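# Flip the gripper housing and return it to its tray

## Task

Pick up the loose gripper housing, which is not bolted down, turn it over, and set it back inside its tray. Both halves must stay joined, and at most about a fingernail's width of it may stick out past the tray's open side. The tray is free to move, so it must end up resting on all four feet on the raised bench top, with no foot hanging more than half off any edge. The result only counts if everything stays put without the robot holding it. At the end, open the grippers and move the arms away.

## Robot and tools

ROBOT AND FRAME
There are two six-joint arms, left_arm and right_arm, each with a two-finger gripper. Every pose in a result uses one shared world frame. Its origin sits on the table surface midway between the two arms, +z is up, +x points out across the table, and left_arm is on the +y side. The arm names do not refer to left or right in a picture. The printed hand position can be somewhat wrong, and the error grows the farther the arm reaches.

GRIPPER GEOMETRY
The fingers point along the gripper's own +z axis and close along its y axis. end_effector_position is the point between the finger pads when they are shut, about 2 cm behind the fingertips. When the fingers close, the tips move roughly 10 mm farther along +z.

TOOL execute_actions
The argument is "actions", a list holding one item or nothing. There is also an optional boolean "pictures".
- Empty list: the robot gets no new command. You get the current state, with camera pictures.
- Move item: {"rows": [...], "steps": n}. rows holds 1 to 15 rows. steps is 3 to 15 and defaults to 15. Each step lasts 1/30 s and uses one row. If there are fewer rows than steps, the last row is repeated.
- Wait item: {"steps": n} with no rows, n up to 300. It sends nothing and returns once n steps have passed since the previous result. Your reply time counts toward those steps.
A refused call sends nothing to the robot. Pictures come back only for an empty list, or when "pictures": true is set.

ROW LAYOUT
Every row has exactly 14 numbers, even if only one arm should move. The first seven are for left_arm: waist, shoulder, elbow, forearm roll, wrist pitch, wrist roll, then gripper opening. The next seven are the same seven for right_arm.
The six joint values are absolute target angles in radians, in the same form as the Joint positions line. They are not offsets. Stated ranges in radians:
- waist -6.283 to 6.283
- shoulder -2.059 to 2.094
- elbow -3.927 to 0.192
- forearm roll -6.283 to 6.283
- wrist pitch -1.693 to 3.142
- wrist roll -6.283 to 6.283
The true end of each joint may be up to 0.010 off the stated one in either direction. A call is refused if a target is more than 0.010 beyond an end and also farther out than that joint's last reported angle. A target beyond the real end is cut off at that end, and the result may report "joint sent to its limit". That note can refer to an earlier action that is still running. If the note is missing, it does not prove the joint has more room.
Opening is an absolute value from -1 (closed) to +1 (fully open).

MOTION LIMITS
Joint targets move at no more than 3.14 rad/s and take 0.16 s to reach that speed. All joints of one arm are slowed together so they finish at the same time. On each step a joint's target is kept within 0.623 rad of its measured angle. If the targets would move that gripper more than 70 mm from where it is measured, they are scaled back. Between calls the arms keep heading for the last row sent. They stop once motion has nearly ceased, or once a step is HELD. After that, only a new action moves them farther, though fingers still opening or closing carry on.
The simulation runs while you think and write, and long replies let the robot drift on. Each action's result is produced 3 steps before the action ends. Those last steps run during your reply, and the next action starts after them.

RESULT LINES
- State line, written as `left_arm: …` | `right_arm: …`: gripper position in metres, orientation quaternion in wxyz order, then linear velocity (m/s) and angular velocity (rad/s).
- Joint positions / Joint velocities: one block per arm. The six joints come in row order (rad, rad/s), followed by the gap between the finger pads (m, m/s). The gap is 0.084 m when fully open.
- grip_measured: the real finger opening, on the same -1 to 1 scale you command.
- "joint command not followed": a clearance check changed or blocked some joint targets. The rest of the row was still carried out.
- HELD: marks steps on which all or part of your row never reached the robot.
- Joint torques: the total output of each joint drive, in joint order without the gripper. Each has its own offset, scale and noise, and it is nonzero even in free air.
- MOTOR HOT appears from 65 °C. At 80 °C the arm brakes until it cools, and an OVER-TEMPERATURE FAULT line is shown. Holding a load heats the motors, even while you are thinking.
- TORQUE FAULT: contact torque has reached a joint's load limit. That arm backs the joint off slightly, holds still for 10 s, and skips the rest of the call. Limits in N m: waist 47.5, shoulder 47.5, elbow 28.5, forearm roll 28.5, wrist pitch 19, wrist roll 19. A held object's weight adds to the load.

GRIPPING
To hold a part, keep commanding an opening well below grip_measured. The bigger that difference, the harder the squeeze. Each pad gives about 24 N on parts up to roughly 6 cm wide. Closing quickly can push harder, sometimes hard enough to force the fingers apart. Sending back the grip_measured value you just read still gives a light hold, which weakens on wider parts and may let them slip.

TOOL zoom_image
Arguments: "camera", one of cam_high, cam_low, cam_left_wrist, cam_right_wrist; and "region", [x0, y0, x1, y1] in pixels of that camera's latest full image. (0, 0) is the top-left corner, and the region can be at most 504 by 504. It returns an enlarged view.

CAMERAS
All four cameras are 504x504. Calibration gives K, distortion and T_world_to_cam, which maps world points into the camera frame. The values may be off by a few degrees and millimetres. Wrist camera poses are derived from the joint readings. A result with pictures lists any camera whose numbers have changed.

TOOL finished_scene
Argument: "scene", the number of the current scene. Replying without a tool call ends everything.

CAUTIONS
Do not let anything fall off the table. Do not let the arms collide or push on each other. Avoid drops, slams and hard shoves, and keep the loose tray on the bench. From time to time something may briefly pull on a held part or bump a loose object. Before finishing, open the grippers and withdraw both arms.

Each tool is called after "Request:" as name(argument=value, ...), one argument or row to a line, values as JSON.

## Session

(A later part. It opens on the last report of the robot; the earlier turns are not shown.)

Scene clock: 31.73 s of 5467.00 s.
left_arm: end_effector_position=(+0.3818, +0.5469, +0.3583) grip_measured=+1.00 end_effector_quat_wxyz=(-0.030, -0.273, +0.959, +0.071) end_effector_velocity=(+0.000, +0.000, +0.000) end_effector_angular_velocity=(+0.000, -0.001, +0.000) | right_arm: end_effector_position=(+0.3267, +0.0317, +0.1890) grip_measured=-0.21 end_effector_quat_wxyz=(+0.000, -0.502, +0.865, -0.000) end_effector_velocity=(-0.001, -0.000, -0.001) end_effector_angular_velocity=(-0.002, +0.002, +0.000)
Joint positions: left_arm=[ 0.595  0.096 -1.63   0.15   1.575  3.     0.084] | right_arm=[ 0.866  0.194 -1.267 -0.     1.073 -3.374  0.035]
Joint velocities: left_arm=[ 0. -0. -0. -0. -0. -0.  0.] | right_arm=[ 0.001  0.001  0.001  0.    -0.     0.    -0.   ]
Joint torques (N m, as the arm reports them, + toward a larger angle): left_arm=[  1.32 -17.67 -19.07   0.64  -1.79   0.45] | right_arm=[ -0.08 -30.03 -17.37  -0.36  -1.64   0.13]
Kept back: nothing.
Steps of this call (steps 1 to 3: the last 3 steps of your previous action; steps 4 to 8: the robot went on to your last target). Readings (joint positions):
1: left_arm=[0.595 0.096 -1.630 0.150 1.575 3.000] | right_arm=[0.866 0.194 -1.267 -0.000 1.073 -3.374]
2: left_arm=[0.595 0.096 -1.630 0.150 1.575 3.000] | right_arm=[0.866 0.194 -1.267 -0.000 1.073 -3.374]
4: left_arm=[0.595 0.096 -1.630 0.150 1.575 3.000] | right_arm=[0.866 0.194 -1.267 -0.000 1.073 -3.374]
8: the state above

Request:
execute_actions(
  actions=[],
)

Request:
zoom_image(
  camera="cam_high",
  region=[210, 190, 310, 280],
)

Scene clock: 31.77 s of 5467.00 s.
left_arm: end_effector_position=(+0.3818, +0.5469, +0.3583) grip_measured=+1.00 end_effector_quat_wxyz=(-0.030, -0.273, +0.959, +0.071) end_effector_velocity=(+0.000, -0.001, -0.000) end_effector_angular_velocity=(-0.002, +0.000, -0.001) | right_arm: end_effector_position=(+0.3267, +0.0317, +0.1890) grip_measured=-0.21 end_effector_quat_wxyz=(+0.000, -0.502, +0.865, -0.000) end_effector_velocity=(+0.000, +0.000, -0.000) end_effector_angular_velocity=(+0.000, -0.001, +0.000)
Joint positions: left_arm=[ 0.595  0.096 -1.63   0.15   1.575  3.     0.084] | right_arm=[ 0.866  0.194 -1.267 -0.     1.073 -3.374  0.035]
Joint velocities: left_arm=[-0.001 -0.     0.    -0.002  0.001 -0.     0.   ] | right_arm=[ 0.     0.     0.    -0.    -0.001 -0.     0.   ]
Joint torques (N m, as the arm reports them, + toward a larger angle): left_arm=[  1.46 -17.8  -19.11   0.73  -1.84   0.45] | right_arm=[  0.22 -29.29 -17.64  -0.58  -1.3    0.12]
Kept back: nothing.
Steps of this call (step 1: the robot went on to your last target). Readings (joint positions):
1: the state above
camera_calibration (this result's frames):
cam_left_wrist: T_world_to_cam=[[-0.521594, 0.842178, 0.136659, -0.27327], [0.846761, 0.530609, -0.0380652, -0.530576], [-0.10457, 0.0958632, -0.989887, 0.469207], [0, 0, 0, 1]] pos_world=[0.3558, 0.466691, 0.48161]
cam_right_wrist: T_world_to_cam=[[-0.864275, 0.502428, 0.0243967, 0.288797], [0.502455, 0.864586, -0.00548916, -0.119543], [-0.023851, 0.00751411, -0.999687, 0.324219], [0, 0, 0, 1]] pos_world=[0.317398, -0.044181, 0.316416]

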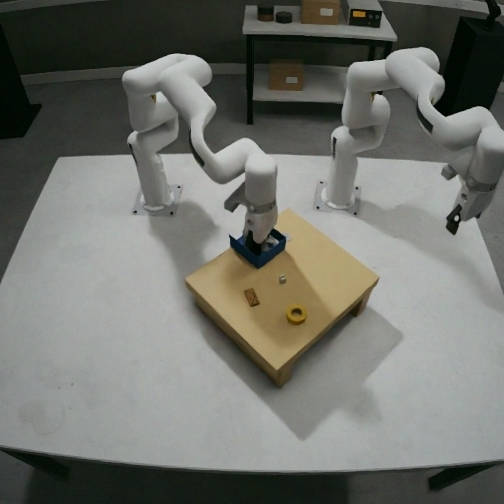

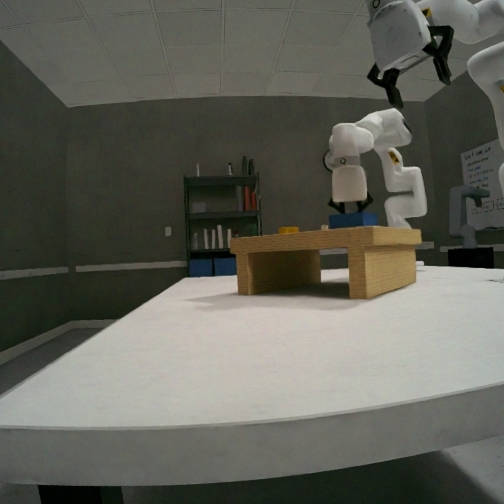

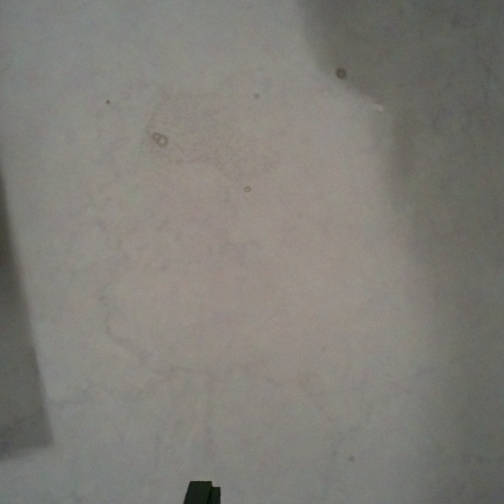

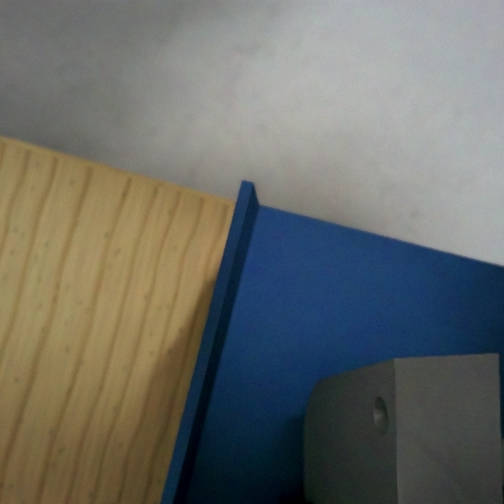

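Region (210, 190, 310, 280) of cam_high's 504x504 image, scaled by 5.040, with more detail than that image has; it fills the top 454 rows of this view, and the rest is white.

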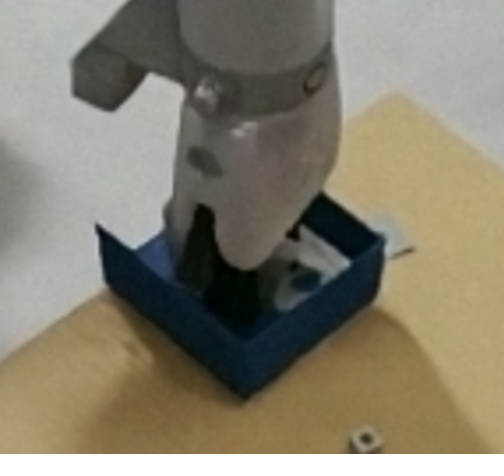

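Request:
execute_actions(
  actions=[
    {"rows":[[0.595,0.096,-1.63,0.15,1.575,3,1,0.866,0.194,-1.267,0,1.073,-3.374,0.1],[0.595,0.096,-1.63,0.15,1.575,3,1,0.866,0.194,-1.267,0,1.073,-3.374,0.3],[0.595,0.096,-1.63,0.15,1.575,3,1,0.866,0.194,-1.267,0,1.073,-3.374,0.45],[0.595,0.096,-1.63,0.15,1.575,3,1,0.866,0.194,-1.267,0,1.073,-3.374,0.45],[0.595,0.096,-1.63,0.15,1.575,3,1,0.866,0.181,-1.297,0,1.116,-3.374,0.45],[0.595,0.096,-1.63,0.15,1.575,3,1,0.866,0.165,-1.337,0,1.172,-3.374,0.45],[0.595,0.096,-1.63,0.15,1.575,3,1,0.866,0.15,-1.5,0,1.35,-3.374,0.45],[0.595,0.096,-1.63,0.15,1.575,3,1,0.866,0.15,-1.5,0,1.35,-3.374,0.45],[0.595,0.096,-1.63,0.15,1.575,3,1,0.85,0.27,-1.79,0,1.52,-2.95,0.5]],"steps":15},
  ],
)

Request:
execute_actions(
  actions=[
    {"steps":22},
  ],
  pictures=true,
)

Scene clock: 32.37 s of 5467.00 s.
left_arm: end_effector_position=(+0.3818, +0.5469, +0.3583) grip_measured=+1.00 end_effector_quat_wxyz=(-0.030, -0.273, +0.959, +0.071) end_effector_velocity=(-0.000, +0.001, +0.000) end_effector_angular_velocity=(+0.002, +0.000, +0.001) | right_arm: end_effector_position=(+0.3352, +0.0394, +0.2568) grip_measured=+0.49 end_effector_quat_wxyz=(+0.006, -0.481, +0.877, +0.002) end_effector_velocity=(+0.105, +0.078, +0.392) end_effector_angular_velocity=(+0.142, -0.114, -1.113)
Joint positions: left_arm=[ 0.595  0.096 -1.63   0.15   1.575  3.     0.084] | right_arm=[ 0.864  0.18  -1.442  0.     1.249 -3.328  0.065]
Joint velocities: left_arm=[ 0.002  0.    -0.001  0.002 -0.     0.    -0.   ] | right_arm=[-0.044  0.183 -1.316 -0.001  0.951  1.07   0.003]
Joint torques (N m, as the arm reports them, + toward a larger angle): left_arm=[  1.42 -17.82 -19.1    0.57  -1.74   0.62] | right_arm=[ -2.47 -16.27 -14.53  -0.24  -0.82   1.26]
Steps of this call (steps 1 to 6: the robot went on to your last target; steps 7 to 18: the first 12 steps of this action). Readings (joint positions):
7: left_arm=[0.595 0.096 -1.630 0.150 1.575 3.000] | right_arm=[0.866 0.194 -1.267 0.000 1.073 -3.374]
8: left_arm=[0.595 0.096 -1.630 0.150 1.575 3.000] | right_arm=[0.866 0.194 -1.267 0.000 1.073 -3.374]
10: left_arm=[0.595 0.096 -1.630 0.150 1.575 3.000] | right_arm=[0.866 0.194 -1.267 0.000 1.073 -3.374]
14: left_arm=[0.595 0.096 -1.630 0.150 1.575 3.000] | right_arm=[0.866 0.186 -1.295 0.000 1.120 -3.374]
18: the state above

Scene clock: 33.10 s of 5467.00 s.
left_arm: end_effector_position=(+0.3818, +0.5469, +0.3583) grip_measured=+1.00 end_effector_quat_wxyz=(-0.030, -0.273, +0.959, +0.071) end_effector_velocity=(+0.000, -0.000, +0.000) end_effector_angular_velocity=(+0.000, -0.001, -0.000) | right_arm: end_effector_position=(+0.3521, +0.0462, +0.3352) grip_measured=+0.49 end_effector_quat_wxyz=(-0.000, -0.301, +0.954, -0.000) end_effector_velocity=(+0.001, +0.000, +0.002) end_effector_angular_velocity=(+0.004, -0.003, -0.003)
Joint positions: left_arm=[ 0.595  0.096 -1.63   0.15   1.575  3.     0.084] | right_arm=[ 0.85   0.27  -1.789  0.     1.52  -2.95   0.065]
Joint velocities: left_arm=[-0.001  0.    -0.    -0.    -0.001 -0.    -0.   ] | right_arm=[-0.    -0.    -0.005  0.001  0.     0.002 -0.   ]
Joint torques (N m, as the arm reports them, + toward a larger angle): left_arm=[  1.35 -17.37 -19.18   0.66  -1.87   0.44] | right_arm=[ -0.67 -31.82 -17.97  -0.6   -1.45   0.2 ]
Kept back: nothing.
Steps of this call (steps 1 to 3: the last 3 steps of your previous action; steps 4 to 22: the robot went on to your last target). Readings (joint positions):
1: left_arm=[0.595 0.096 -1.630 0.150 1.575 3.000] | right_arm=[0.862 0.188 -1.487 0.000 1.282 -3.285]
2: left_arm=[0.595 0.096 -1.630 0.150 1.575 3.000] | right_arm=[0.860 0.201 -1.534 0.000 1.319 -3.233]
4: left_arm=[0.595 0.096 -1.630 0.150 1.575 3.000] | right_arm=[0.856 0.230 -1.632 0.000 1.397 -3.122]
8: left_arm=[0.595 0.096 -1.630 0.150 1.575 3.000] | right_arm=[0.851 0.260 -1.760 -0.000 1.493 -2.987]
22: the state above
camera_calibration (this result's frames):
cam_left_wrist: T_world_to_cam=[[-0.521594, 0.842178, 0.136659, -0.27327], [0.846761, 0.53061, -0.0380652, -0.530576], [-0.10457, 0.0958632, -0.989887, 0.469207], [0, 0, 0, 1]] pos_world=[0.3558, 0.466691, 0.48161]
cam_right_wrist: T_world_to_cam=[[-0.568238, 0.822504, 0.0243731, 0.180947], [0.822648, 0.568518, -0.0061133, -0.242919], [-0.0188848, 0.0165767, -0.999684, 0.468719], [0, 0, 0, 1]] pos_world=[0.311509, -0.0184954, 0.462676]

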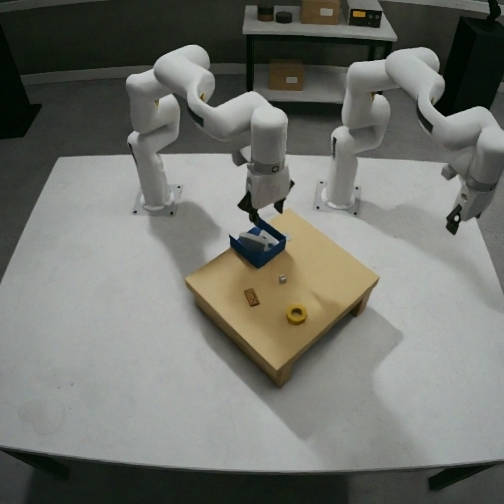

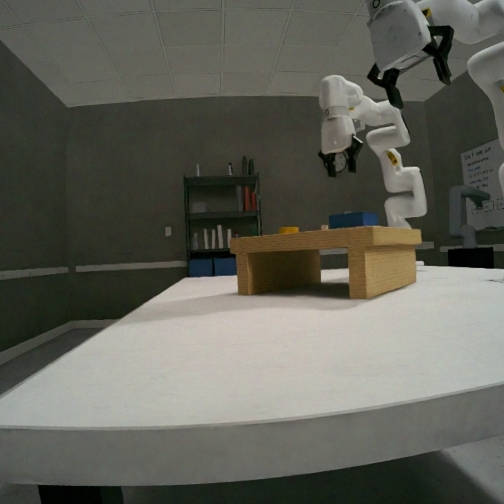

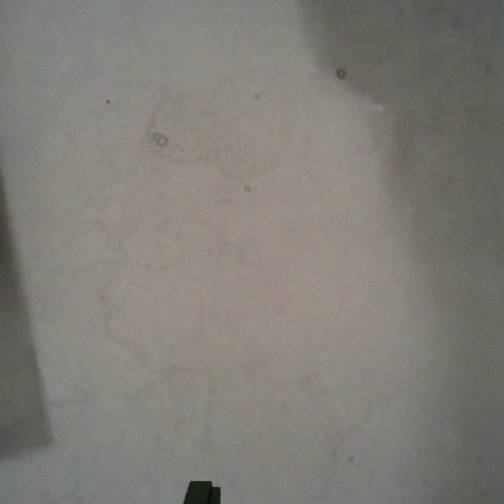

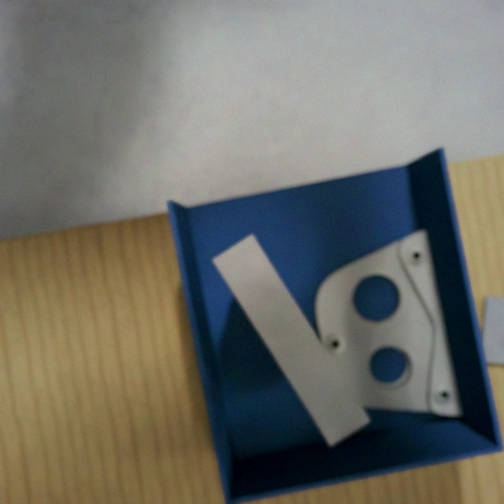

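Request:
execute_actions(
  actions=[
    {"rows":[[0.595,0.096,-1.63,0.15,1.575,3,1,0.849,0.105,-1.333,0,1.228,-3.495,0.0]],"steps":15},
  ],
)

Request:
execute_actions(
  actions=[
    {"steps":14},
  ],
  pictures=true,
)

Scene clock: 34.13 s of 5467.00 s.
left_arm: end_effector_position=(+0.3818, +0.5469, +0.3583) grip_measured=+1.00 end_effector_quat_wxyz=(-0.030, -0.273, +0.959, +0.071) end_effector_velocity=(-0.000, +0.000, +0.000) end_effector_angular_velocity=(-0.000, -0.001, +0.001) | right_arm: end_effector_position=(+0.3262, +0.0186, +0.2568) grip_measured=-0.01 end_effector_quat_wxyz=(-0.004, -0.522, +0.853, -0.001) end_effector_velocity=(-0.046, -0.048, -0.107) end_effector_angular_velocity=(+0.015, -0.006, +0.700)
Joint positions: left_arm=[ 0.595  0.096 -1.63   0.15   1.575  3.     0.084] | right_arm=[ 0.849  0.123 -1.375  0.     1.26  -3.437  0.044]
Joint velocities: left_arm=[ 0.001 -0.    -0.001 -0.001  0.    -0.    -0.   ] | right_arm=[ 0.    -0.209  0.571  0.    -0.376 -0.7   -0.   ]
Joint torques (N m, as the arm reports them, + toward a larger angle): left_arm=[  1.38 -17.53 -18.97   0.63  -1.78   0.59] | right_arm=[ -0.47 -28.56 -24.16  -0.32  -1.68   0.53]
Steps of this call (steps 1 to 15: the robot went on to your last target; steps 16 to 19: nothing new was sent; steps 20 to 31: the first 12 steps of this action). Readings (joint positions):
20: left_arm=[0.595 0.096 -1.630 0.150 1.575 3.000] | right_arm=[0.850 0.270 -1.790 0.000 1.520 -2.950]
21: left_arm=[0.595 0.096 -1.630 0.150 1.575 3.000] | right_arm=[0.850 0.268 -1.786 -0.000 1.516 -2.956]
23: left_arm=[0.595 0.096 -1.630 0.150 1.575 3.000] | right_arm=[0.850 0.253 -1.748 -0.000 1.490 -3.005]
27: left_arm=[0.595 0.096 -1.630 0.150 1.575 3.000] | right_arm=[0.849 0.179 -1.537 -0.000 1.359 -3.251]
31: the state above

Scene clock: 34.60 s of 5467.00 s.
left_arm: end_effector_position=(+0.3818, +0.5469, +0.3583) grip_measured=+1.00 end_effector_quat_wxyz=(-0.030, -0.273, +0.959, +0.071) end_effector_velocity=(-0.000, -0.000, +0.000) end_effector_angular_velocity=(+0.001, +0.000, -0.001) | right_arm: end_effector_position=(+0.3237, +0.0159, +0.2509) grip_measured=-0.01 end_effector_quat_wxyz=(+0.000, -0.546, +0.838, +0.000) end_effector_velocity=(-0.001, -0.000, -0.001) end_effector_angular_velocity=(-0.001, +0.001, +0.005)
Joint positions: left_arm=[ 0.595  0.096 -1.63   0.15   1.575  3.     0.084] | right_arm=[ 0.849  0.105 -1.334 -0.     1.228 -3.495  0.044]
Joint velocities: left_arm=[-0.    -0.    -0.001  0.001  0.001  0.    -0.   ] | right_arm=[ 0.001 -0.002  0.005  0.    -0.001 -0.004  0.   ]
Joint torques (N m, as the arm reports them, + toward a larger angle): left_arm=[  1.51 -17.56 -19.26   0.63  -1.74   0.4 ] | right_arm=[ -0.98 -27.75 -18.1   -0.27  -1.31   0.24]
Kept back: nothing.
Steps of this call (steps 1 to 3: the last 3 steps of your previous action; steps 4 to 14: the robot went on to your last target). Readings (joint positions):
1: left_arm=[0.595 0.096 -1.630 0.150 1.575 3.000] | right_arm=[0.849 0.117 -1.360 0.000 1.250 -3.456]
2: left_arm=[0.595 0.096 -1.630 0.150 1.575 3.000] | right_arm=[0.849 0.113 -1.352 0.000 1.243 -3.469]
4: left_arm=[0.595 0.096 -1.630 0.150 1.575 3.000] | right_arm=[0.849 0.108 -1.343 -0.000 1.234 -3.483]
8: left_arm=[0.595 0.096 -1.630 0.150 1.575 3.000] | right_arm=[0.849 0.106 -1.337 -0.000 1.229 -3.492]
14: the state above
camera_calibration (this result's frames):
cam_left_wrist: T_world_to_cam=[[-0.521594, 0.842178, 0.136659, -0.27327], [0.846761, 0.530609, -0.0380653, -0.530576], [-0.10457, 0.095863, -0.989887, 0.469207], [0, 0, 0, 1]] pos_world=[0.3558, 0.466691, 0.48161]
cam_right_wrist: T_world_to_cam=[[-0.911636, 0.410279, 0.0243036, 0.309441], [0.410281, 0.911945, -0.00515927, -0.0750764], [-0.0242803, 0.00526791, -0.999691, 0.3864], [0, 0, 0, 1]] pos_world=[0.322282, -0.0605273, 0.378372]

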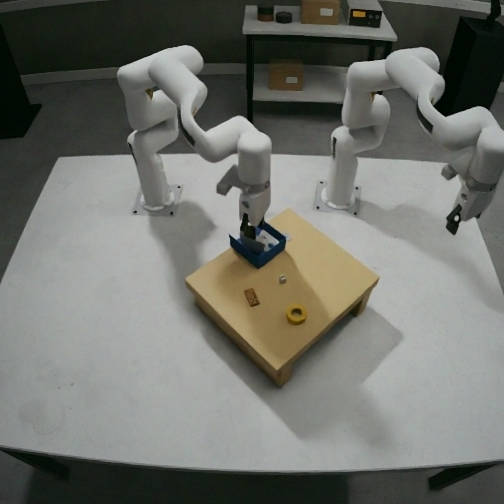

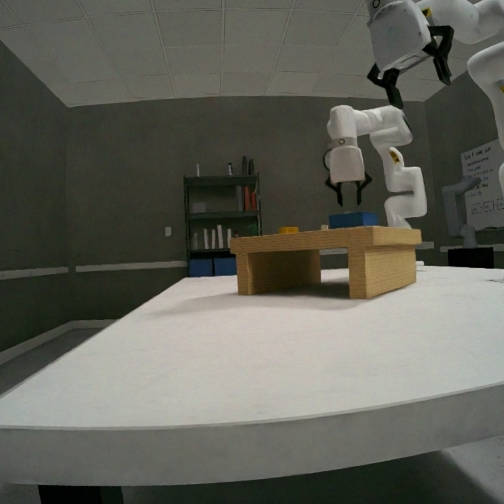

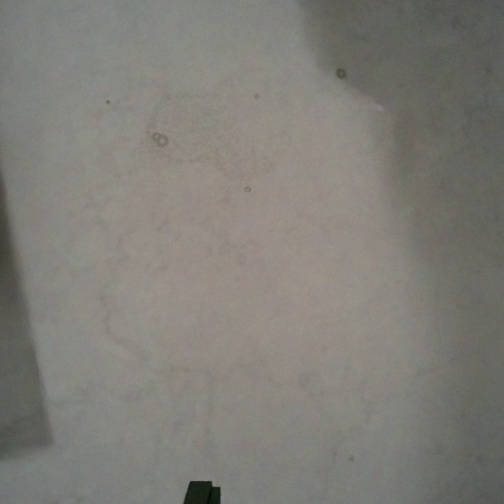

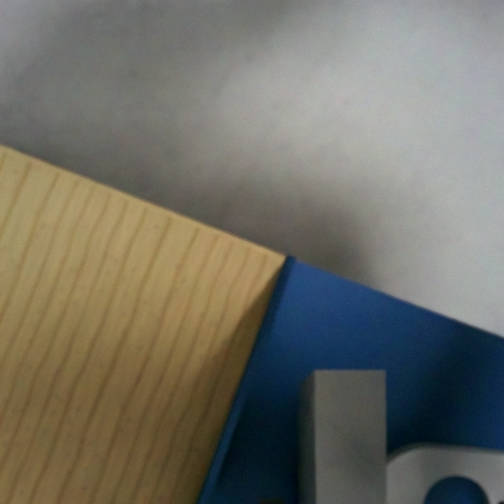

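Request:
execute_actions(
  actions=[
    {"rows":[[0.595,0.096,-1.63,0.15,1.575,3,1,0.849,0.112,-1.31,0,1.198,-3.495,0.0],[0.595,0.096,-1.63,0.15,1.575,3,1,0.849,0.119,-1.287,0,1.168,-3.495,0.0],[0.595,0.096,-1.63,0.15,1.575,3,1,0.849,0.126,-1.264,0,1.138,-3.495,0.0],[0.595,0.096,-1.63,0.15,1.575,3,1,0.849,0.132,-1.242,0,1.11,-3.495,0.0],[0.595,0.096,-1.63,0.15,1.575,3,1,0.849,0.132,-1.242,0,1.11,-3.495,0.0],[0.595,0.096,-1.63,0.15,1.575,3,1,0.849,0.132,-1.242,0,1.11,-3.495,0.0],[0.595,0.096,-1.63,0.15,1.575,3,1,0.849,0.132,-1.242,0,1.11,-3.495,0.0],[0.595,0.096,-1.63,0.15,1.575,3,1,0.849,0.132,-1.242,0,1.11,-3.495,0.0],[0.595,0.096,-1.63,0.15,1.575,3,1,0.849,0.132,-1.242,0,1.11,-3.495,-0.25],[0.595,0.096,-1.63,0.15,1.575,3,1,0.849,0.132,-1.242,0,1.11,-3.495,-0.5],[0.595,0.096,-1.63,0.15,1.575,3,1,0.849,0.132,-1.242,0,1.11,-3.495,-0.75],[0.595,0.096,-1.63,0.15,1.575,3,1,0.849,0.132,-1.242,0,1.11,-3.495,-1]],"steps":15},
  ],
)

Request:
execute_actions(
  actions=[
    {"steps":8},
  ],
)

Scene clock: 35.20 s of 5467.00 s.
left_arm: end_effector_position=(+0.3818, +0.5469, +0.3583) grip_measured=+1.00 end_effector_quat_wxyz=(-0.030, -0.273, +0.959, +0.071) end_effector_velocity=(+0.000, -0.000, +0.000) end_effector_angular_velocity=(+0.000, -0.000, -0.000) | right_arm: end_effector_position=(+0.3234, +0.0156, +0.2085) grip_measured=-0.58 end_effector_quat_wxyz=(-0.001, -0.546, +0.838, -0.000) end_effector_velocity=(+0.015, +0.011, +0.015) end_effector_angular_velocity=(+0.054, -0.063, -0.000)
Joint positions: left_arm=[ 0.595  0.096 -1.63   0.15   1.575  3.     0.084] | right_arm=[ 0.849  0.132 -1.245 -0.     1.115 -3.495  0.019]
Joint velocities: left_arm=[-0. -0. -0.  0.  0. -0.  0.] | right_arm=[-0.003 -0.016 -0.004 -0.009 -0.063  0.001 -0.134]
Joint torques (N m, as the arm reports them, + toward a larger angle): left_arm=[  1.19 -17.55 -19.19   0.6   -1.76   0.51] | right_arm=[ -0.87 -28.36 -17.89  -0.06  -1.35   0.08]
Steps of this call (steps 1 to 6: the robot went on to your last target; steps 7 to 18: the first 12 steps of this action). Readings (joint positions):
7: left_arm=[0.595 0.096 -1.630 0.150 1.575 3.000] | right_arm=[0.849 0.105 -1.333 -0.000 1.228 -3.495]
8: left_arm=[0.595 0.096 -1.630 0.150 1.575 3.000] | right_arm=[0.849 0.105 -1.330 -0.000 1.223 -3.495]
10: left_arm=[0.595 0.096 -1.630 0.150 1.575 3.000] | right_arm=[0.849 0.110 -1.313 -0.000 1.197 -3.495]
14: left_arm=[0.595 0.096 -1.630 0.150 1.575 3.000] | right_arm=[0.849 0.129 -1.255 0.000 1.133 -3.495]
18: the state above

Scene clock: 35.47 s of 5467.00 s.
left_arm: end_effector_position=(+0.3818, +0.5469, +0.3583) grip_measured=+1.00 end_effector_quat_wxyz=(-0.030, -0.273, +0.959, +0.071) end_effector_velocity=(+0.000, +0.000, +0.001) end_effector_angular_velocity=(-0.000, -0.003, +0.002) | right_arm: end_effector_position=(+0.3239, +0.0162, +0.2085) grip_measured=-0.63 end_effector_quat_wxyz=(+0.001, -0.546, +0.838, +0.000) end_effector_velocity=(+0.001, -0.001, -0.000) end_effector_angular_velocity=(+0.000, -0.000, -0.002)
Joint positions: left_arm=[ 0.595  0.096 -1.63   0.15   1.575  3.     0.084] | right_arm=[ 0.849  0.131 -1.243  0.     1.11  -3.495  0.017]
Joint velocities: left_arm=[ 0.001 -0.    -0.002 -0.001 -0.    -0.    -0.   ] | right_arm=[-0.002 -0.     0.002  0.    -0.002  0.     0.   ]
Joint torques (N m, as the arm reports them, + toward a larger angle): left_arm=[  1.03 -17.72 -19.23   0.69  -1.85   0.49] | right_arm=[ -0.93 -27.5  -17.48  -0.25  -1.28   0.28]
Kept back: nothing.
Steps of this call (steps 1 to 3: the last 3 steps of your previous action; steps 4 to 8: the robot went on to your last target). Readings (joint positions):
1: left_arm=[0.595 0.096 -1.630 0.150 1.575 3.000] | right_arm=[0.849 0.131 -1.245 -0.000 1.113 -3.495]
2: left_arm=[0.595 0.096 -1.630 0.150 1.575 3.000] | right_arm=[0.849 0.131 -1.245 -0.000 1.112 -3.495]
4: left_arm=[0.595 0.096 -1.630 0.150 1.575 3.000] | right_arm=[0.849 0.131 -1.244 0.000 1.111 -3.495]
8: the state above

Request:
execute_actions(
  actions=[
    {"rows":[[0.595,0.096,-1.63,0.15,1.575,3,1,0.849,0.126,-1.264,0,1.138,-3.495,-1],[0.595,0.096,-1.63,0.15,1.575,3,1,0.849,0.119,-1.287,0,1.168,-3.495,-1],[0.595,0.096,-1.63,0.15,1.575,3,1,0.849,0.112,-1.31,0,1.198,-3.495,-1],[0.6,-0.2,-0.9,0,-0.5,0,1,0.849,0.105,-1.333,0,1.228,-3.495,-1],[0.6,-0.2,-0.9,0,-0.5,0,1,0.849,0.1,-1.39,0,1.29,-3.495,-1],[0.6,-0.2,-0.9,0,-0.5,0,1,0.849,0.095,-1.45,0,1.355,-3.495,-1]],"steps":15},
  ],
)

Request:
execute_actions(
  actions=[
    {"rows":[[0.6,-0.2,-0.9,0,-0.5,0,1,0.65,0.19,-1.86,0,1.67,-4.927,-1]],"steps":15},
  ],
)

Request:
execute_actions(
  actions=[
    {"steps":30},
  ],
  pictures=true,
)

Scene clock: 36.40 s of 5467.00 s.
left_arm: end_effector_position=(+0.3939, +0.5267, +0.3073) grip_measured=+1.00 end_effector_quat_wxyz=(+0.074, -0.452, +0.889, +0.026) end_effector_velocity=(+0.076, -0.076, -0.313) end_effector_angular_velocity=(-0.188, -1.530, +2.438) | right_arm: end_effector_position=(+0.3252, +0.0176, +0.2926) grip_measured=-0.63 end_effector_quat_wxyz=(+0.006, -0.546, +0.838, +0.001) end_effector_velocity=(-0.011, -0.012, +0.091) end_effector_angular_velocity=(-0.023, +0.022, -0.000)
Joint positions: left_arm=[ 0.598 -0.076 -1.243  0.063  1.175  2.6    0.084] | right_arm=[ 0.849  0.094 -1.436 -0.     1.33  -3.495  0.017]
Joint velocities: left_arm=[ 0.015 -0.793  2.113 -0.403 -2.501 -2.507 -0.   ] | right_arm=[-0.    -0.032 -0.227 -0.     0.291  0.    -0.   ]
Joint torques (N m, as the arm reports them, + toward a larger angle): left_arm=[  0.95 -14.13 -21.06   0.79  -2.59   0.03] | right_arm=[ -0.6  -18.55 -12.66  -0.63  -0.89   0.08]
Steps of this call (steps 1 to 15: the robot went on to your last target; step 16: nothing new was sent; steps 17 to 28: the first 12 steps of this action). Readings (joint positions):
17: left_arm=[0.595 0.096 -1.630 0.150 1.575 3.000] | right_arm=[0.849 0.131 -1.243 -0.000 1.110 -3.495]
18: left_arm=[0.595 0.096 -1.630 0.150 1.575 3.000] | right_arm=[0.849 0.131 -1.245 0.000 1.115 -3.495]
20: left_arm=[0.595 0.096 -1.630 0.150 1.575 3.000] | right_arm=[0.849 0.129 -1.260 0.000 1.141 -3.495]
24: left_arm=[0.596 0.048 -1.530 0.125 1.470 2.896] | right_arm=[0.849 0.110 -1.351 0.000 1.247 -3.495]
28: the state above

Scene clock: 36.90 s of 5467.00 s.
left_arm: end_effector_position=(+0.4923, +0.5576, +0.4242) grip_measured=+1.00 end_effector_quat_wxyz=(-0.416, +0.744, -0.423, +0.306) end_effector_velocity=(+0.071, +0.032, +0.438) end_effector_angular_velocity=(-0.759, -2.263, +0.847) | right_arm: end_effector_position=(+0.3786, -0.0317, +0.3670) grip_measured=-0.63 end_effector_quat_wxyz=(-0.000, +0.715, -0.700, +0.000) end_effector_velocity=(+0.130, -0.165, +0.197) end_effector_angular_velocity=(-0.006, +0.003, +2.241)
Joint positions: left_arm=[ 0.6   -0.194 -0.918  0.003  0.026  1.451  0.084] | right_arm=[ 0.708  0.162 -1.738 -0.     1.576 -4.073  0.017]
Joint velocities: left_arm=[ 0.001 -0.021  0.063 -0.012 -1.799 -1.812  0.   ] | right_arm=[-0.406  0.195 -0.829 -0.001  0.64  -2.646  0.   ]
Joint torques (N m, as the arm reports them, + toward a larger angle): left_arm=[  1.2  -14.21 -20.34   0.37  -2.52   0.29] | right_arm=[  1.03 -28.64 -16.5   -0.35  -1.41  -0.53]
Steps of this call (steps 1 to 3: the last 3 steps of your previous action; steps 4 to 15: the first 12 steps of this action). Readings (joint positions):
4: left_arm=[0.599 -0.155 -1.015 0.022 0.811 2.235] | right_arm=[0.849 0.096 -1.445 0.000 1.351 -3.495]
5: left_arm=[0.599 -0.167 -0.982 0.016 0.717 2.141] | right_arm=[0.848 0.097 -1.448 0.000 1.355 -3.501]
7: left_arm=[0.600 -0.182 -0.946 0.009 0.543 1.968] | right_arm=[0.835 0.106 -1.478 0.000 1.381 -3.550]
11: left_arm=[0.600 -0.191 -0.929 0.005 0.272 1.697] | right_arm=[0.767 0.135 -1.616 -0.000 1.482 -3.770]
15: the state above

Scene clock: 37.90 s of 5467.00 s.
left_arm: end_effector_position=(+0.4819, +0.5531, +0.5534) grip_measured=+1.00 end_effector_quat_wxyz=(-0.150, +0.681, +0.145, +0.701) end_effector_velocity=(+0.000, -0.000, +0.001) end_effector_angular_velocity=(-0.006, -0.004, -0.001) | right_arm: end_effector_position=(+0.3951, -0.0568, +0.3958) grip_measured=-0.63 end_effector_quat_wxyz=(+0.000, +0.930, -0.368, -0.000) end_effector_velocity=(+0.000, -0.000, +0.000) end_effector_angular_velocity=(-0.000, -0.001, +0.000)
Joint positions: left_arm=[ 0.6   -0.2   -0.9    0.    -0.5    0.001  0.084] | right_arm=[ 0.65   0.19  -1.86   0.     1.67  -4.927  0.017]
Joint velocities: left_arm=[-0.    -0.    -0.001  0.001  0.    -0.008  0.   ] | right_arm=[-0.    -0.001 -0.    -0.001  0.    -0.001  0.   ]
Joint torques (N m, as the arm reports them, + toward a larger angle): left_arm=[  1.11 -13.45 -19.89   0.5   -2.1    0.55] | right_arm=[ -1.31 -29.1  -17.21  -0.35  -1.52   0.08]
Kept back: nothing.
Steps of this call (steps 1 to 3: the last 3 steps of your previous action; steps 4 to 30: the robot went on to your last target). Readings (joint positions):
1: left_arm=[0.600 -0.195 -0.916 0.003 -0.033 1.390] | right_arm=[0.695 0.168 -1.765 -0.000 1.596 -4.163]
2: left_arm=[0.600 -0.196 -0.914 0.002 -0.091 1.326] | right_arm=[0.684 0.173 -1.788 -0.000 1.613 -4.256]
4: left_arm=[0.600 -0.197 -0.910 0.002 -0.201 1.184] | right_arm=[0.668 0.180 -1.821 -0.000 1.639 -4.444]
8: left_arm=[0.600 -0.199 -0.904 0.001 -0.383 0.831] | right_arm=[0.654 0.188 -1.850 0.000 1.663 -4.770]
30: the state above
camera_calibration (this result's frames):
cam_left_wrist: T_world_to_cam=[[0.423878, -0.905719, 0.000676341, 0.333528], [0.0437366, 0.019723, -0.998848, 0.590042], [0.904662, 0.42342, 0.0479732, -0.569698], [0, 0, 0, 1]] pos_world=[0.348202, 0.531666, 0.616467]
cam_right_wrist: T_world_to_cam=[[-0.688976, -0.724369, 0.0245151, 0.248401], [-0.72467, 0.689073, -0.00560257, 0.398582], [-0.0128344, -0.0216254, -0.999684, 0.527293], [0, 0, 0, 1]] pos_world=[0.46675, -0.0833153, 0.523269]

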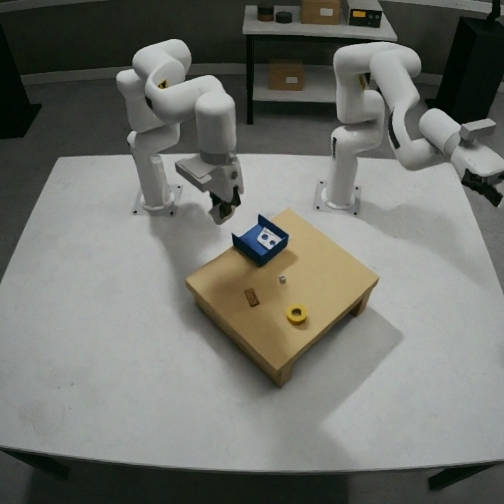

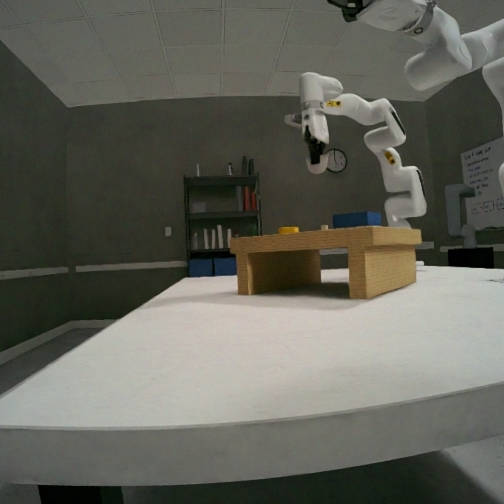

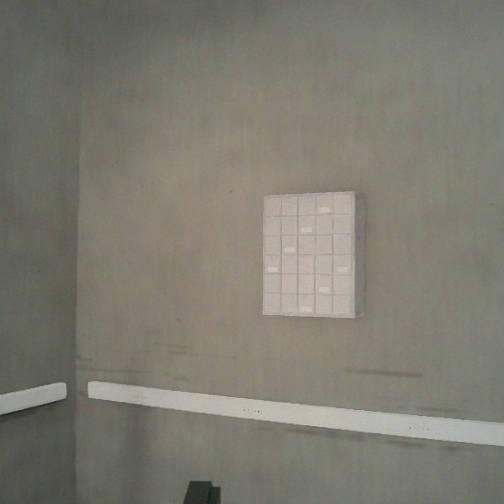

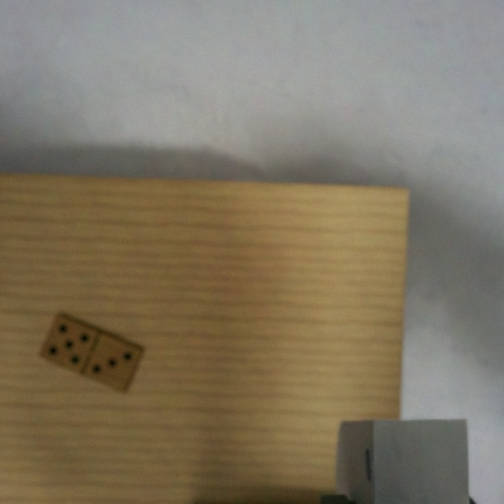

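Request:
execute_actions(
  actions=[
    {"rows":[[0.3,-0.2,-0.251,0,-1.12,0,0.3,0.65,0.19,-1.86,0,1.67,-4.927,-1]],"steps":15},
  ],
)

Request:
execute_actions(
  actions=[
    {"rows":[[-0.527,-0.2,-0.251,0,-1.12,0,0.3,0.65,0.19,-1.86,0,1.67,-4.927,-1]],"steps":15},
  ],
)

Request:
execute_actions(
  actions=[
    {"steps":20},
  ],
  pictures=true,
)

Scene clock: 38.50 s of 5467.00 s.
left_arm: end_effector_position=(+0.4713, +0.4639, +0.4518) grip_measured=+0.29 end_effector_quat_wxyz=(-0.099, +0.695, +0.097, +0.706) end_effector_velocity=(-0.099, -0.278, -0.301) end_effector_angular_velocity=(-0.016, +0.057, -0.440) | right_arm: end_effector_position=(+0.3951, -0.0568, +0.3958) grip_measured=-0.63 end_effector_quat_wxyz=(+0.000, +0.930, -0.368, +0.000) end_effector_velocity=(-0.000, +0.000, +0.000) end_effector_angular_velocity=(+0.001, -0.000, -0.000)
Joint positions: left_arm=[ 0.458 -0.2   -0.595  0.    -0.793  0.     0.056] | right_arm=[ 0.65   0.19  -1.86   0.     1.67  -4.927  0.017]
Joint velocities: left_arm=[-0.44   0.003  0.957 -0.    -0.901 -0.    -0.   ] | right_arm=[ 0.    -0.001 -0.     0.001  0.     0.     0.   ]
Joint torques (N m, as the arm reports them, + toward a larger angle): left_arm=[  1.65 -12.42 -18.15   0.34  -2.     0.63] | right_arm=[ -1.25 -29.03 -17.13  -0.13  -1.46   0.13]
Steps of this call (steps 1 to 6: the robot went on to your last target; steps 7 to 18: the first 12 steps of this action). Readings (joint positions):
7: left_arm=[0.600 -0.200 -0.900 -0.000 -0.500 0.000] | right_arm=[0.650 0.190 -1.860 0.000 1.670 -4.927]
8: left_arm=[0.598 -0.200 -0.896 -0.000 -0.506 0.000] | right_arm=[0.650 0.190 -1.860 0.000 1.670 -4.927]
10: left_arm=[0.578 -0.203 -0.856 -0.001 -0.552 0.000] | right_arm=[0.650 0.190 -1.860 0.000 1.670 -4.927]
14: left_arm=[0.516 -0.199 -0.719 0.000 -0.673 0.000] | right_arm=[0.650 0.190 -1.860 0.000 1.670 -4.927]
18: the state above

Scene clock: 39.00 s of 5467.00 s.
left_arm: end_effector_position=(+0.4410, +0.2693, +0.3859) grip_measured=+0.29 end_effector_quat_wxyz=(+0.032, +0.704, -0.032, +0.708) end_effector_velocity=(-0.083, -0.437, -0.043) end_effector_angular_velocity=(+0.000, +0.002, -0.892) | right_arm: end_effector_position=(+0.3951, -0.0568, +0.3958) grip_measured=-0.63 end_effector_quat_wxyz=(+0.000, +0.930, -0.368, +0.000) end_effector_velocity=(+0.000, -0.001, +0.000) end_effector_angular_velocity=(-0.000, -0.001, -0.001)
Joint positions: left_arm=[ 0.089 -0.2   -0.364  0.    -1.012  0.     0.056] | right_arm=[ 0.65   0.19  -1.86  -0.     1.67  -4.927  0.017]
Joint velocities: left_arm=[-0.893 -0.001  0.174 -0.    -0.17   0.    -0.   ] | right_arm=[-0.001 -0.001  0.001 -0.001 -0.    -0.    -0.   ]
Joint torques (N m, as the arm reports them, + toward a larger angle): left_arm=[  1.1  -10.57 -15.41   0.45  -2.24   0.44] | right_arm=[ -0.54 -28.58 -16.93  -0.5   -1.47   0.06]
Steps of this call (steps 1 to 3: the last 3 steps of your previous action; steps 4 to 15: the first 12 steps of this action). Readings (joint positions):
4: left_arm=[0.399 -0.200 -0.467 0.000 -0.914 0.000] | right_arm=[0.650 0.190 -1.860 0.000 1.670 -4.927]
5: left_arm=[0.380 -0.199 -0.438 -0.000 -0.939 0.000] | right_arm=[0.650 0.190 -1.860 -0.000 1.670 -4.927]
7: left_arm=[0.325 -0.198 -0.412 -0.000 -0.960 0.000] | right_arm=[0.650 0.190 -1.860 -0.000 1.670 -4.927]
11: left_arm=[0.207 -0.200 -0.390 0.000 -0.987 0.000] | right_arm=[0.650 0.190 -1.860 0.000 1.670 -4.927]
15: the state above

Scene clock: 39.67 s of 5467.00 s.
left_arm: end_effector_position=(+0.3122, +0.0212, +0.3590) grip_measured=+0.29 end_effector_quat_wxyz=(+0.235, +0.667, -0.235, +0.667) end_effector_velocity=(-0.126, -0.126, -0.019) end_effector_angular_velocity=(+0.005, +0.006, -0.379) | right_arm: end_effector_position=(+0.3951, -0.0568, +0.3958) grip_measured=-0.63 end_effector_quat_wxyz=(+0.000, +0.930, -0.368, +0.000) end_effector_velocity=(+0.001, -0.001, +0.000) end_effector_angular_velocity=(+0.000, -0.000, -0.002)
Joint positions: left_arm=[-0.497 -0.2   -0.256  0.    -1.114  0.     0.056] | right_arm=[ 0.65   0.19  -1.86   0.     1.67  -4.927  0.017]
Joint velocities: left_arm=[-0.378  0.     0.075  0.001 -0.067 -0.     0.   ] | right_arm=[-0.002  0.    -0.001  0.     0.     0.    -0.   ]
Joint torques (N m, as the arm reports them, + toward a larger angle): left_arm=[  5.63  -9.89 -15.35  -0.05  -2.25   0.49] | right_arm=[ -1.   -28.37 -16.82  -0.66  -1.41   0.01]
Kept back: nothing.
Steps of this call (steps 1 to 3: the last 3 steps of your previous action; steps 4 to 20: the robot went on to your last target). Readings (joint positions):
1: left_arm=[0.059 -0.200 -0.359 0.000 -1.018 0.000] | right_arm=[0.650 0.190 -1.860 0.000 1.670 -4.927]
2: left_arm=[0.029 -0.200 -0.353 0.000 -1.023 0.000] | right_arm=[0.650 0.190 -1.860 -0.000 1.670 -4.927]
4: left_arm=[-0.031 -0.200 -0.342 0.000 -1.033 0.000] | right_arm=[0.650 0.190 -1.860 -0.000 1.670 -4.927]
8: left_arm=[-0.152 -0.200 -0.320 0.000 -1.055 0.000] | right_arm=[0.650 0.190 -1.860 0.000 1.670 -4.927]
20: the state above
camera_calibration (this result's frames):
cam_left_wrist: T_world_to_cam=[[-0.612742, -0.790283, 0.000726657, 0.244955], [0.0141814, -0.0119148, -0.999828, 0.423973], [0.790156, -0.612626, 0.0185081, -0.113384], [0, 0, 0, 1]] pos_world=[0.233673, 0.129173, 0.425821]
cam_right_wrist: T_world_to_cam=[[-0.688947, -0.724398, 0.0244775, 0.2484], [-0.724699, 0.689043, -0.00561326, 0.398616], [-0.0127998, -0.021606, -0.999685, 0.527298], [0, 0, 0, 1]] pos_world=[0.466761, -0.0833302, 0.523289]

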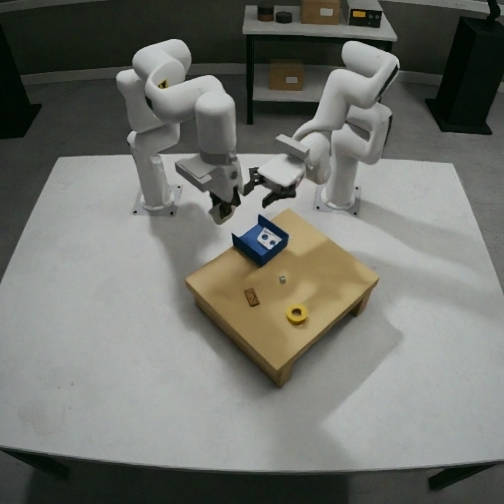

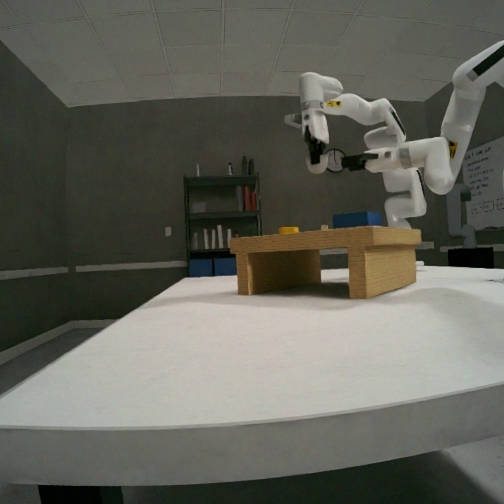

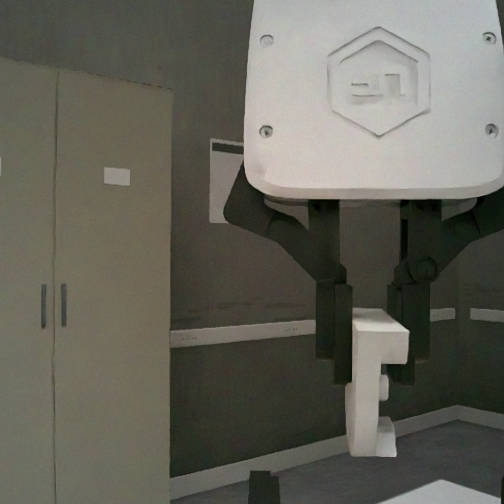

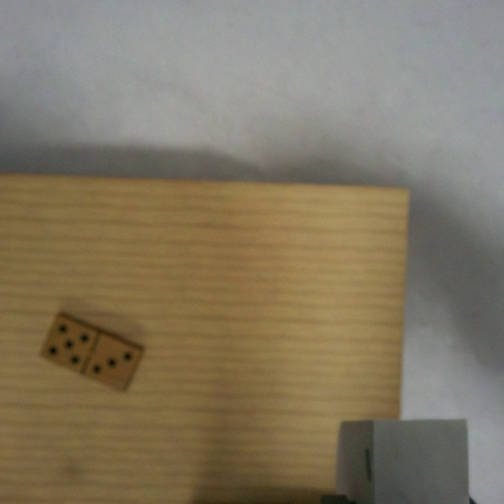

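Request:
execute_actions(
  actions=[
    {"rows":[[-0.527,-0.2,-0.251,0,-1.12,0,0.3,0.65,0.19,-1.86,0,1.67,-4.927,-1],[-0.527,-0.12,-0.33,0,-1.112,0,0.3,0.65,0.19,-1.86,0,1.67,-4.927,-1],[-0.527,-0.05,-0.416,0,-1.105,0,0.3,0.65,0.19,-1.86,0,1.67,-4.927,-1],[-0.527,-0.05,-0.416,0,-1.105,0,0.3,0.65,0.19,-1.86,0,1.67,-4.927,-1],[-0.527,-0.02,-0.46,0,-1.091,0,0.3,0.65,0.19,-1.86,0,1.67,-4.927,-1],[-0.527,-0.02,-0.46,0,-1.091,0,0.3,0.65,0.19,-1.86,0,1.67,-4.927,-1],[-0.527,0.01,-0.5,0,-1.081,0,0.3,0.65,0.19,-1.86,0,1.67,-4.927,-1]],"steps":15},
  ],
)

Request:
execute_actions(
  actions=[
    {"steps":12},
  ],
  pictures=true,
)

Scene clock: 40.33 s of 5467.00 s.
left_arm: end_effector_position=(+0.3522, -0.0312, +0.3611) grip_measured=+0.29 end_effector_quat_wxyz=(+0.245, +0.663, -0.245, +0.664) end_effector_velocity=(+0.048, -0.042, -0.003) end_effector_angular_velocity=(+0.006, +0.007, -0.001) | right_arm: end_effector_position=(+0.3951, -0.0568, +0.3958) grip_measured=-0.63 end_effector_quat_wxyz=(+0.000, +0.930, -0.368, +0.000) end_effector_velocity=(+0.000, -0.000, +0.000) end_effector_angular_velocity=(+0.001, +0.001, -0.001)
Joint positions: left_arm=[-0.527 -0.005 -0.481 -0.    -1.085  0.     0.056] | right_arm=[ 0.65   0.19  -1.86   0.     1.67  -4.927  0.017]
Joint velocities: left_arm=[-0.002  0.185 -0.225 -0.001  0.05   0.     0.   ] | right_arm=[-0.001 -0.    -0.     0.001  0.    -0.     0.   ]
Joint torques (N m, as the arm reports them, + toward a larger angle): left_arm=[  1.34 -14.66 -12.81   0.4   -2.33   0.43] | right_arm=[ -0.29 -28.84 -17.29  -0.26  -1.57   0.06]
Steps of this call (steps 1 to 8: the robot went on to your last target; steps 9 to 20: the first 12 steps of this action). Readings (joint positions):
9: left_arm=[-0.525 -0.200 -0.251 -0.000 -1.120 -0.000] | right_arm=[0.650 0.190 -1.860 0.000 1.670 -4.927]
10: left_arm=[-0.526 -0.200 -0.252 -0.000 -1.120 -0.000] | right_arm=[0.650 0.190 -1.860 -0.000 1.670 -4.927]
12: left_arm=[-0.526 -0.181 -0.270 -0.000 -1.118 -0.000] | right_arm=[0.650 0.190 -1.860 0.000 1.670 -4.927]
16: left_arm=[-0.527 -0.068 -0.402 -0.000 -1.101 -0.000] | right_arm=[0.650 0.190 -1.860 -0.000 1.670 -4.927]
20: the state above

Scene clock: 40.73 s of 5467.00 s.
left_arm: end_effector_position=(+0.3561, -0.0346, +0.3613) grip_measured=+0.29 end_effector_quat_wxyz=(+0.245, +0.663, -0.245, +0.664) end_effector_velocity=(+0.001, -0.001, +0.001) end_effector_angular_velocity=(-0.001, -0.001, -0.001) | right_arm: end_effector_position=(+0.3951, -0.0568, +0.3958) grip_measured=-0.63 end_effector_quat_wxyz=(+0.000, +0.930, -0.368, +0.000) end_effector_velocity=(-0.000, +0.000, -0.000) end_effector_angular_velocity=(+0.001, +0.001, +0.000)
Joint positions: left_arm=[-0.527  0.009 -0.499  0.    -1.081  0.     0.056] | right_arm=[ 0.65   0.19  -1.86  -0.     1.67  -4.927  0.017]
Joint velocities: left_arm=[-0.001  0.004 -0.005  0.     0.001 -0.    -0.   ] | right_arm=[-0.    -0.     0.     0.001  0.     0.     0.   ]
Joint torques (N m, as the arm reports them, + toward a larger angle): left_arm=[  1.44 -13.31 -14.73   0.47  -2.22   0.57] | right_arm=[ -0.43 -29.17 -17.18  -0.33  -1.46   0.03]
Kept back: nothing.
Steps of this call (steps 1 to 3: the last 3 steps of your previous action; steps 4 to 12: the robot went on to your last target). Readings (joint positions):
1: left_arm=[-0.527 0.000 -0.487 -0.000 -1.084 -0.000] | right_arm=[0.650 0.190 -1.860 -0.000 1.670 -4.927]
2: left_arm=[-0.527 0.003 -0.491 -0.000 -1.083 -0.000] | right_arm=[0.650 0.190 -1.860 0.000 1.670 -4.927]
4: left_arm=[-0.527 0.006 -0.495 -0.000 -1.082 -0.000] | right_arm=[0.650 0.190 -1.860 -0.000 1.670 -4.927]
8: left_arm=[-0.527 0.009 -0.498 0.000 -1.081 -0.000] | right_arm=[0.650 0.190 -1.860 -0.000 1.670 -4.927]
12: the state above
camera_calibration (this result's frames):
cam_left_wrist: T_world_to_cam=[[-0.635953, -0.771727, 0.000964312, 0.236552], [0.0142063, -0.0129562, -0.999815, 0.424989], [0.771597, -0.635822, 0.0192029, -0.176683], [0, 0, 0, 1]] pos_world=[0.280727, 0.0757212, 0.428075]
cam_right_wrist: T_world_to_cam=[[-0.688947, -0.724398, 0.0244775, 0.2484], [-0.724699, 0.689043, -0.00561332, 0.398616], [-0.0127998, -0.0216061, -0.999685, 0.527298], [0, 0, 0, 1]] pos_world=[0.466761, -0.0833302, 0.523289]

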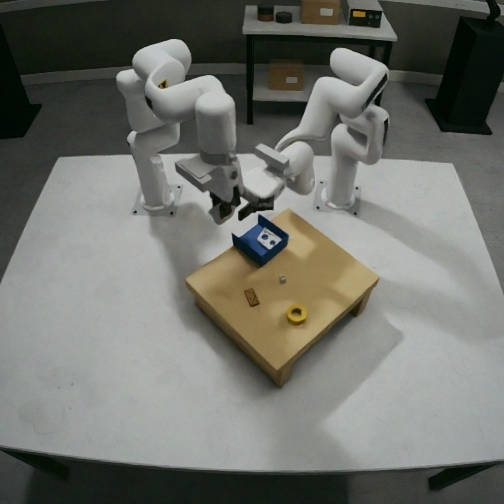

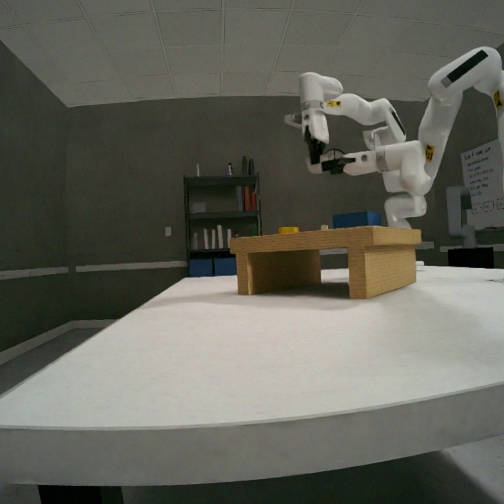

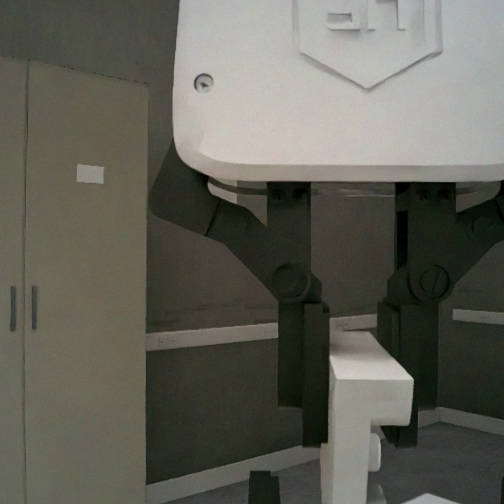

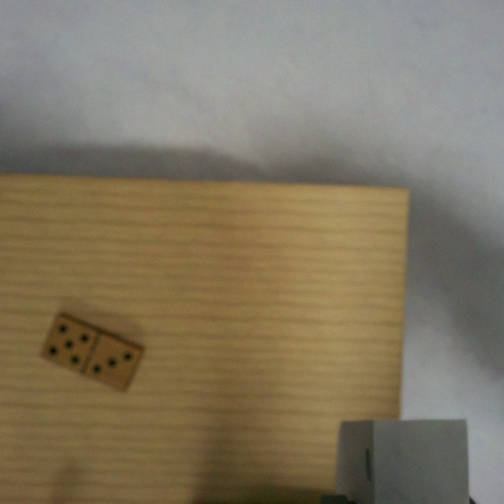

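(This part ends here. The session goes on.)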